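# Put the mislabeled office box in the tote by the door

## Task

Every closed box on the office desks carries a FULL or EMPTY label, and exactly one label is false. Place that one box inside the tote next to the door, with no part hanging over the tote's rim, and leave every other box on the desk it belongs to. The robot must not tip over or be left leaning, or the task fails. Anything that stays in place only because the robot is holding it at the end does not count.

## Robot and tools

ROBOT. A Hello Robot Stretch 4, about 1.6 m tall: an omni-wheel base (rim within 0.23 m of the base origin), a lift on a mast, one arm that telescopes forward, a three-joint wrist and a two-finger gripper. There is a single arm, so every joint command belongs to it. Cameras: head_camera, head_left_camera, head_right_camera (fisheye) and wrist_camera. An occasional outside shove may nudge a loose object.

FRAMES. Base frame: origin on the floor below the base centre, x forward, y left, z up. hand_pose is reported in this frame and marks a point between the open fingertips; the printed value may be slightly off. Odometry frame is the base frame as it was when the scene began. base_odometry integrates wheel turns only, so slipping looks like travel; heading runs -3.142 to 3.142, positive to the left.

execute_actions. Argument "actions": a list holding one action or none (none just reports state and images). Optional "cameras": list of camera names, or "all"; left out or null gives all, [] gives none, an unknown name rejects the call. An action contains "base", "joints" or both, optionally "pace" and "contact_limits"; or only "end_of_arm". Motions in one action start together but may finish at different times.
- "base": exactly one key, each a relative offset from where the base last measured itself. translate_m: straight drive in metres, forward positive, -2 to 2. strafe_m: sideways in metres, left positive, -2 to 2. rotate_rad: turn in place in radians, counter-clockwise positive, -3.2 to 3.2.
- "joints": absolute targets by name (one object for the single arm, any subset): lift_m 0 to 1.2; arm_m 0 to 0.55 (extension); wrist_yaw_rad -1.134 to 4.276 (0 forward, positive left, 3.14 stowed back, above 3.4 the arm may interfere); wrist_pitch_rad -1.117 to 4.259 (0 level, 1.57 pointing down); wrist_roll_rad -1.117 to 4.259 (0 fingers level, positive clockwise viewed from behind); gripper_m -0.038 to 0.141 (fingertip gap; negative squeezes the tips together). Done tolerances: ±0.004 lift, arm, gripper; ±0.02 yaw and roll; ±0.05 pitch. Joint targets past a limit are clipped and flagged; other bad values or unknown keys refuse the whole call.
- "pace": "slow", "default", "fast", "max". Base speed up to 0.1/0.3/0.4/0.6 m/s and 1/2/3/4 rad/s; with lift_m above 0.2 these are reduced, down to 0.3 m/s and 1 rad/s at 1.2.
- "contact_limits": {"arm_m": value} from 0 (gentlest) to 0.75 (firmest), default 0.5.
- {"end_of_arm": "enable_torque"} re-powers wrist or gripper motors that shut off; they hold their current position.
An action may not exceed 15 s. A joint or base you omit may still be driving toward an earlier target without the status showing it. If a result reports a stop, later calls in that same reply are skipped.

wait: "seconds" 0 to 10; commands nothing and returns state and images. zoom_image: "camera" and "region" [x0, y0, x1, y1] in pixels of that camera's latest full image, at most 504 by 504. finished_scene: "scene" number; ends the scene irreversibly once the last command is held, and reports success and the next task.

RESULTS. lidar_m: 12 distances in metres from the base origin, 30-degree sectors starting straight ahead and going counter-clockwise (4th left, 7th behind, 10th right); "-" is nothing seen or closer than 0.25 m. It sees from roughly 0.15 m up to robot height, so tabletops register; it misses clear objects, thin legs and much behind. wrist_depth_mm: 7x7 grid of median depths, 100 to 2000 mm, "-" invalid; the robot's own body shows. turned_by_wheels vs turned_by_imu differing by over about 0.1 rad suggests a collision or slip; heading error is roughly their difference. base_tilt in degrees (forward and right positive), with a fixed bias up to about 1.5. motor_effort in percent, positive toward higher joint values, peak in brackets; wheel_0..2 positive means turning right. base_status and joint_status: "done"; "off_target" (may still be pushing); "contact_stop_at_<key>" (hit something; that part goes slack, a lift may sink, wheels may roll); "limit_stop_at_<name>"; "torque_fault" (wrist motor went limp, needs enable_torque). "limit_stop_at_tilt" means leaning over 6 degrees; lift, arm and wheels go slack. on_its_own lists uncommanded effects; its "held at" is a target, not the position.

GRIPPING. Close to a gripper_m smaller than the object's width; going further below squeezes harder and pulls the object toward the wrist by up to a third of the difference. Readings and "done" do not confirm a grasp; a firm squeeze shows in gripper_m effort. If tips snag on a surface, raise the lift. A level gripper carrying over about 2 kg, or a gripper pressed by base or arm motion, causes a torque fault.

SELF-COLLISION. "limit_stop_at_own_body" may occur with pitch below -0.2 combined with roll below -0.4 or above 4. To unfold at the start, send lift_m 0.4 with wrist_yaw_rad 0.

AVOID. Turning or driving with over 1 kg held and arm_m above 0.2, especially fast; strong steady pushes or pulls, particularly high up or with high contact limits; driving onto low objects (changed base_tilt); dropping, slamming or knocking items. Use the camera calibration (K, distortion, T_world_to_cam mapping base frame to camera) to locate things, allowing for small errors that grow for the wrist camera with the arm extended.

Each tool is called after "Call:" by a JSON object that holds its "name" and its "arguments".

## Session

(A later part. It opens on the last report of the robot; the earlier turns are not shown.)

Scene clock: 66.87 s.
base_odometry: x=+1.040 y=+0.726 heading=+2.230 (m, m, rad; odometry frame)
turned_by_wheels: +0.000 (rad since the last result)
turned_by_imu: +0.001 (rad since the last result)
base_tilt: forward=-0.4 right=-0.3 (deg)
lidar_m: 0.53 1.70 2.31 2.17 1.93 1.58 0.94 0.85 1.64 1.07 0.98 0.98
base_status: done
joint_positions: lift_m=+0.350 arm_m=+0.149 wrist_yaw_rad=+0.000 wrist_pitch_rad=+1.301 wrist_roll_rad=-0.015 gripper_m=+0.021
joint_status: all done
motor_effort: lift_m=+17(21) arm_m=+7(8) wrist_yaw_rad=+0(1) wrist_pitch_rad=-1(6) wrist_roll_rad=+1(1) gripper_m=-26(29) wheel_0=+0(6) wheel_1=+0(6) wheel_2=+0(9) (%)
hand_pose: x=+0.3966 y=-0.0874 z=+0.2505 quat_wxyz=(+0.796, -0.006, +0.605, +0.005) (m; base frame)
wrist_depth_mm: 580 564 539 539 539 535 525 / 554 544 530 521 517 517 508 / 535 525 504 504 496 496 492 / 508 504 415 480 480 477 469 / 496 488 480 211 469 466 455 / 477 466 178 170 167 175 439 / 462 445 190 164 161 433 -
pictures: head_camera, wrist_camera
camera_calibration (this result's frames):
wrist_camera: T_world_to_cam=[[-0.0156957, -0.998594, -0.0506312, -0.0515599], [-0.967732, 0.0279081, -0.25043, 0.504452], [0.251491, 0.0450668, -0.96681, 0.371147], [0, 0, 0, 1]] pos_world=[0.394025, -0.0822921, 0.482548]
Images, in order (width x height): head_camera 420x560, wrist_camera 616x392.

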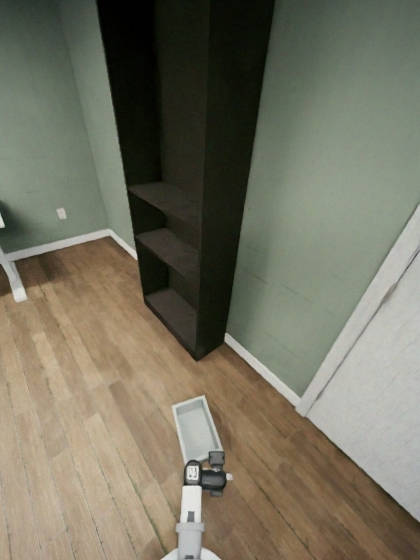

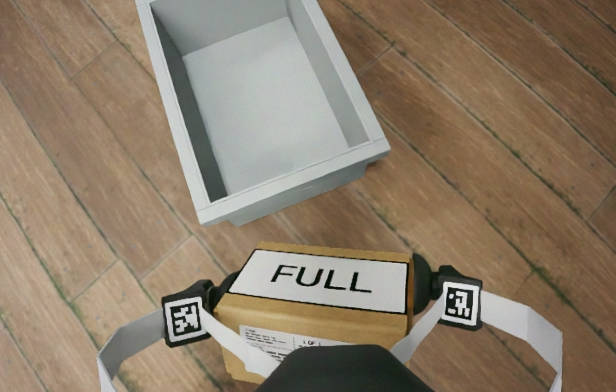

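Call:
{"name": "execute_actions", "arguments": {"actions": [{"base":{"strafe_m":0.083},"joints":{"arm_m":0.45,"wrist_roll_rad":1.22,"wrist_pitch_rad":1.5}}], "cameras": ["wrist_camera"]}}

Call:
{"name": "execute_actions", "arguments": {"actions": [{"joints":{"lift_m":0.155}}], "cameras": ["wrist_camera"]}}

Scene clock: 70.03 s.
base_odometry: x=+0.975 y=+0.675 heading=+2.230 (m, m, rad; odometry frame)
turned_by_wheels: +0.000 (rad since the last result)
turned_by_imu: +0.001 (rad since the last result)
base_tilt: forward=-0.3 right=-0.3 (deg)
lidar_m: 0.46 2.24 2.24 2.13 1.85 1.61 0.99 0.90 0.91 1.17 1.05 0.55
base_status: done
joint_positions: lift_m=+0.350 arm_m=+0.449 wrist_yaw_rad=+0.000 wrist_pitch_rad=+1.500 wrist_roll_rad=+1.220 gripper_m=+0.021
joint_status: all done
motor_effort: lift_m=+17(17) arm_m=+8(9) wrist_yaw_rad=+0(1) wrist_pitch_rad=+0(2) wrist_roll_rad=+3(0) gripper_m=-28(27) wheel_0=+1(6) wheel_1=-1(10) wheel_2=-1(1) (%)
hand_pose: x=+0.6400 y=-0.0874 z=+0.2407 quat_wxyz=(+0.600, +0.419, +0.559, -0.390) (m; base frame)
wrist_depth_mm: 496 488 477 459 452 439 433 / 496 484 473 466 452 442 436 / 500 488 473 459 404 439 433 / 496 484 421 459 449 389 433 / 496 484 382 211 445 397 433 / 500 484 178 170 167 176 430 / 500 480 190 163 159 433 -
pictures: wrist_camera
camera_calibration (this result's frames):
wrist_camera: T_world_to_cam=[[-0.946621, -0.302324, -0.111842, 0.62317], [-0.303745, 0.952743, -0.00452036, 0.334233], [0.107923, 0.0296923, -0.993716, 0.397534], [0, 0, 0, 1]] pos_world=[0.648525, -0.141843, 0.466243]
Images, in order (width x height): wrist_camera 616x392.

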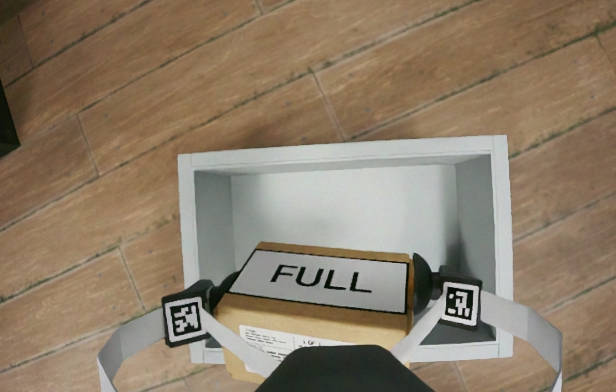

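Scene clock: 71.93 s.
base_odometry: x=+0.975 y=+0.675 heading=+2.230 (m, m, rad; odometry frame)
turned_by_wheels: +0.000 (rad since the last result)
turned_by_imu: +0.001 (rad since the last result)
base_tilt: forward=-0.2 right=-0.3 (deg)
lidar_m: 0.48 2.24 2.26 2.11 1.86 1.61 1.01 0.90 0.91 1.17 1.03 0.56
base_status: not commanded
joint_positions: lift_m=+0.155 arm_m=+0.449 wrist_yaw_rad=+0.000 wrist_pitch_rad=+1.500 wrist_roll_rad=+1.220 gripper_m=+0.021
joint_status: all done
motor_effort: lift_m=+17(18) arm_m=+7(8) wrist_yaw_rad=+1(0) wrist_pitch_rad=+1(0) wrist_roll_rad=+1(3) gripper_m=-29(28) wheel_0=+1(0) wheel_1=-1(1) wheel_2=-1(1) (%)
hand_pose: x=+0.6400 y=-0.0874 z=+0.0458 quat_wxyz=(+0.600, +0.419, +0.559, -0.390) (m; base frame)
wrist_depth_mm: 289 282 276 268 262 257 - / 289 281 272 150 146 143 - / 162 174 192 208 223 236 216 / 178 247 272 267 259 255 233 / 175 242 272 211 258 253 236 / 172 211 178 170 167 175 236 / 173 197 190 163 160 253 -
pictures: wrist_camera
camera_calibration (this result's frames):
wrist_camera: T_world_to_cam=[[-0.946621, -0.302324, -0.111842, 0.601366], [-0.303745, 0.952743, -0.00452038, 0.333353], [0.107923, 0.0296923, -0.993716, 0.20378], [0, 0, 0, 1]] pos_world=[0.648527, -0.141843, 0.271264]
Images, in order (width x height): wrist_camera 616x392.

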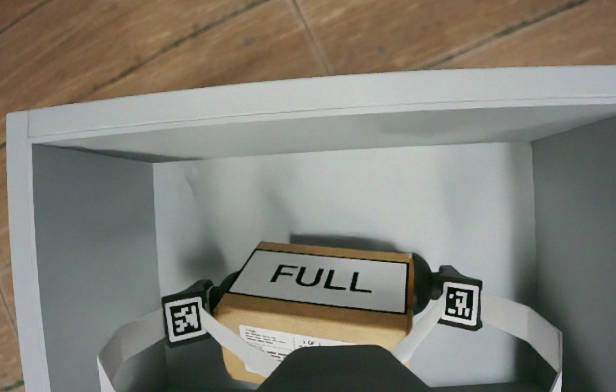

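Call:
{"name": "execute_actions", "arguments": {"actions": [{"joints":{"gripper_m":0.125}}], "cameras": []}}

Call:
{"name": "execute_actions", "arguments": {"actions": [{"joints":{"lift_m":0.3},"pace":"fast"}], "cameras": ["wrist_camera"]}}

Call:
{"name": "finished_scene", "arguments": {"scene": 2}}

Scene clock: 74.63 s.
base_odometry: x=+0.975 y=+0.675 heading=+2.230 (m, m, rad; odometry frame)
turned_by_wheels: +0.000 (rad since the last result)
turned_by_imu: +0.001 (rad since the last result)
base_tilt: forward=-0.3 right=-0.3 (deg)
lidar_m: 0.46 2.25 2.26 2.12 1.86 1.59 1.00 0.89 0.88 1.16 1.06 0.55
base_status: not commanded
joint_positions: lift_m=+0.155 arm_m=+0.449 wrist_yaw_rad=+0.000 wrist_pitch_rad=+1.500 wrist_roll_rad=+1.220 gripper_m=+0.125
joint_status: all done
motor_effort: lift_m=+16(17) arm_m=+8(8) wrist_yaw_rad=+0(0) wrist_pitch_rad=+1(1) wrist_roll_rad=+3(2) gripper_m=-1(28) wheel_0=+0(0) wheel_1=-1(1) wheel_2=-1(1) (%)
hand_pose: x=+0.6400 y=-0.0874 z=+0.0458 quat_wxyz=(+0.600, +0.419, +0.559, -0.390) (m; base frame)
wrist_depth_mm: 289 282 276 268 263 256 - / 289 282 272 150 146 143 - / 162 175 191 208 223 236 216 / 177 247 272 266 260 254 233 / 175 243 272 237 259 253 236 / 172 224 200 205 202 205 236 / 173 218 273 145 204 254 -
pictures: none
No camera images: the call's "cameras" was empty. Leave "cameras" out to get every camera's image.

Scene clock: 76.00 s.
base_odometry: x=+0.975 y=+0.675 heading=+2.230 (m, m, rad; odometry frame)
turned_by_wheels: +0.000 (rad since the last result)
turned_by_imu: +0.001 (rad since the last result)
base_tilt: forward=-0.3 right=-0.3 (deg)
lidar_m: 0.46 2.23 2.25 2.14 1.86 1.60 1.00 0.89 0.90 1.15 1.06 0.54
base_status: not commanded
joint_positions: lift_m=+0.300 arm_m=+0.449 wrist_yaw_rad=+0.000 wrist_pitch_rad=+1.500 wrist_roll_rad=+1.220 gripper_m=+0.125
joint_status: all done
motor_effort: lift_m=+24(26) arm_m=+7(7) wrist_yaw_rad=+0(0) wrist_pitch_rad=+0(0) wrist_roll_rad=+3(2) gripper_m=+0(0) wheel_0=+1(0) wheel_1=-1(1) wheel_2=-1(1) (%)
hand_pose: x=+0.6400 y=-0.0874 z=+0.1902 quat_wxyz=(+0.600, +0.419, +0.559, -0.390) (m; base frame)
wrist_depth_mm: 442 433 418 413 404 394 387 / 442 433 421 415 402 394 387 / 445 433 418 340 384 290 387 / 445 433 415 407 399 351 387 / 442 433 418 349 399 297 384 / 442 433 200 407 345 204 384 / 442 433 317 145 315 287 387
pictures: wrist_camera
camera_calibration (this result's frames):
wrist_camera: T_world_to_cam=[[-0.946622, -0.302321, -0.111842, 0.617521], [-0.303742, 0.952744, -0.00452039, 0.334005], [0.107923, 0.029692, -0.993716, 0.347274], [0, 0, 0, 1]] pos_world=[0.648532, -0.141843, 0.415666]
Images, in order (width x height): wrist_camera 616x392.

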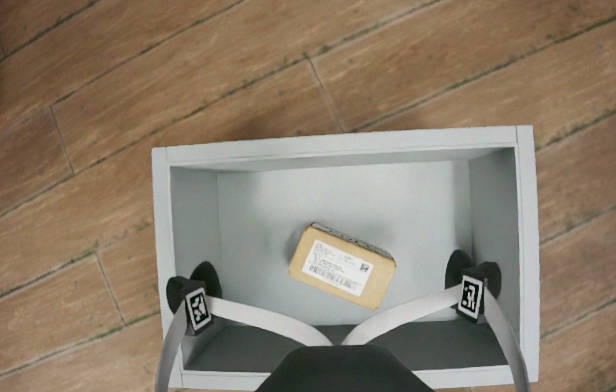

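The scene is finished: the task was done.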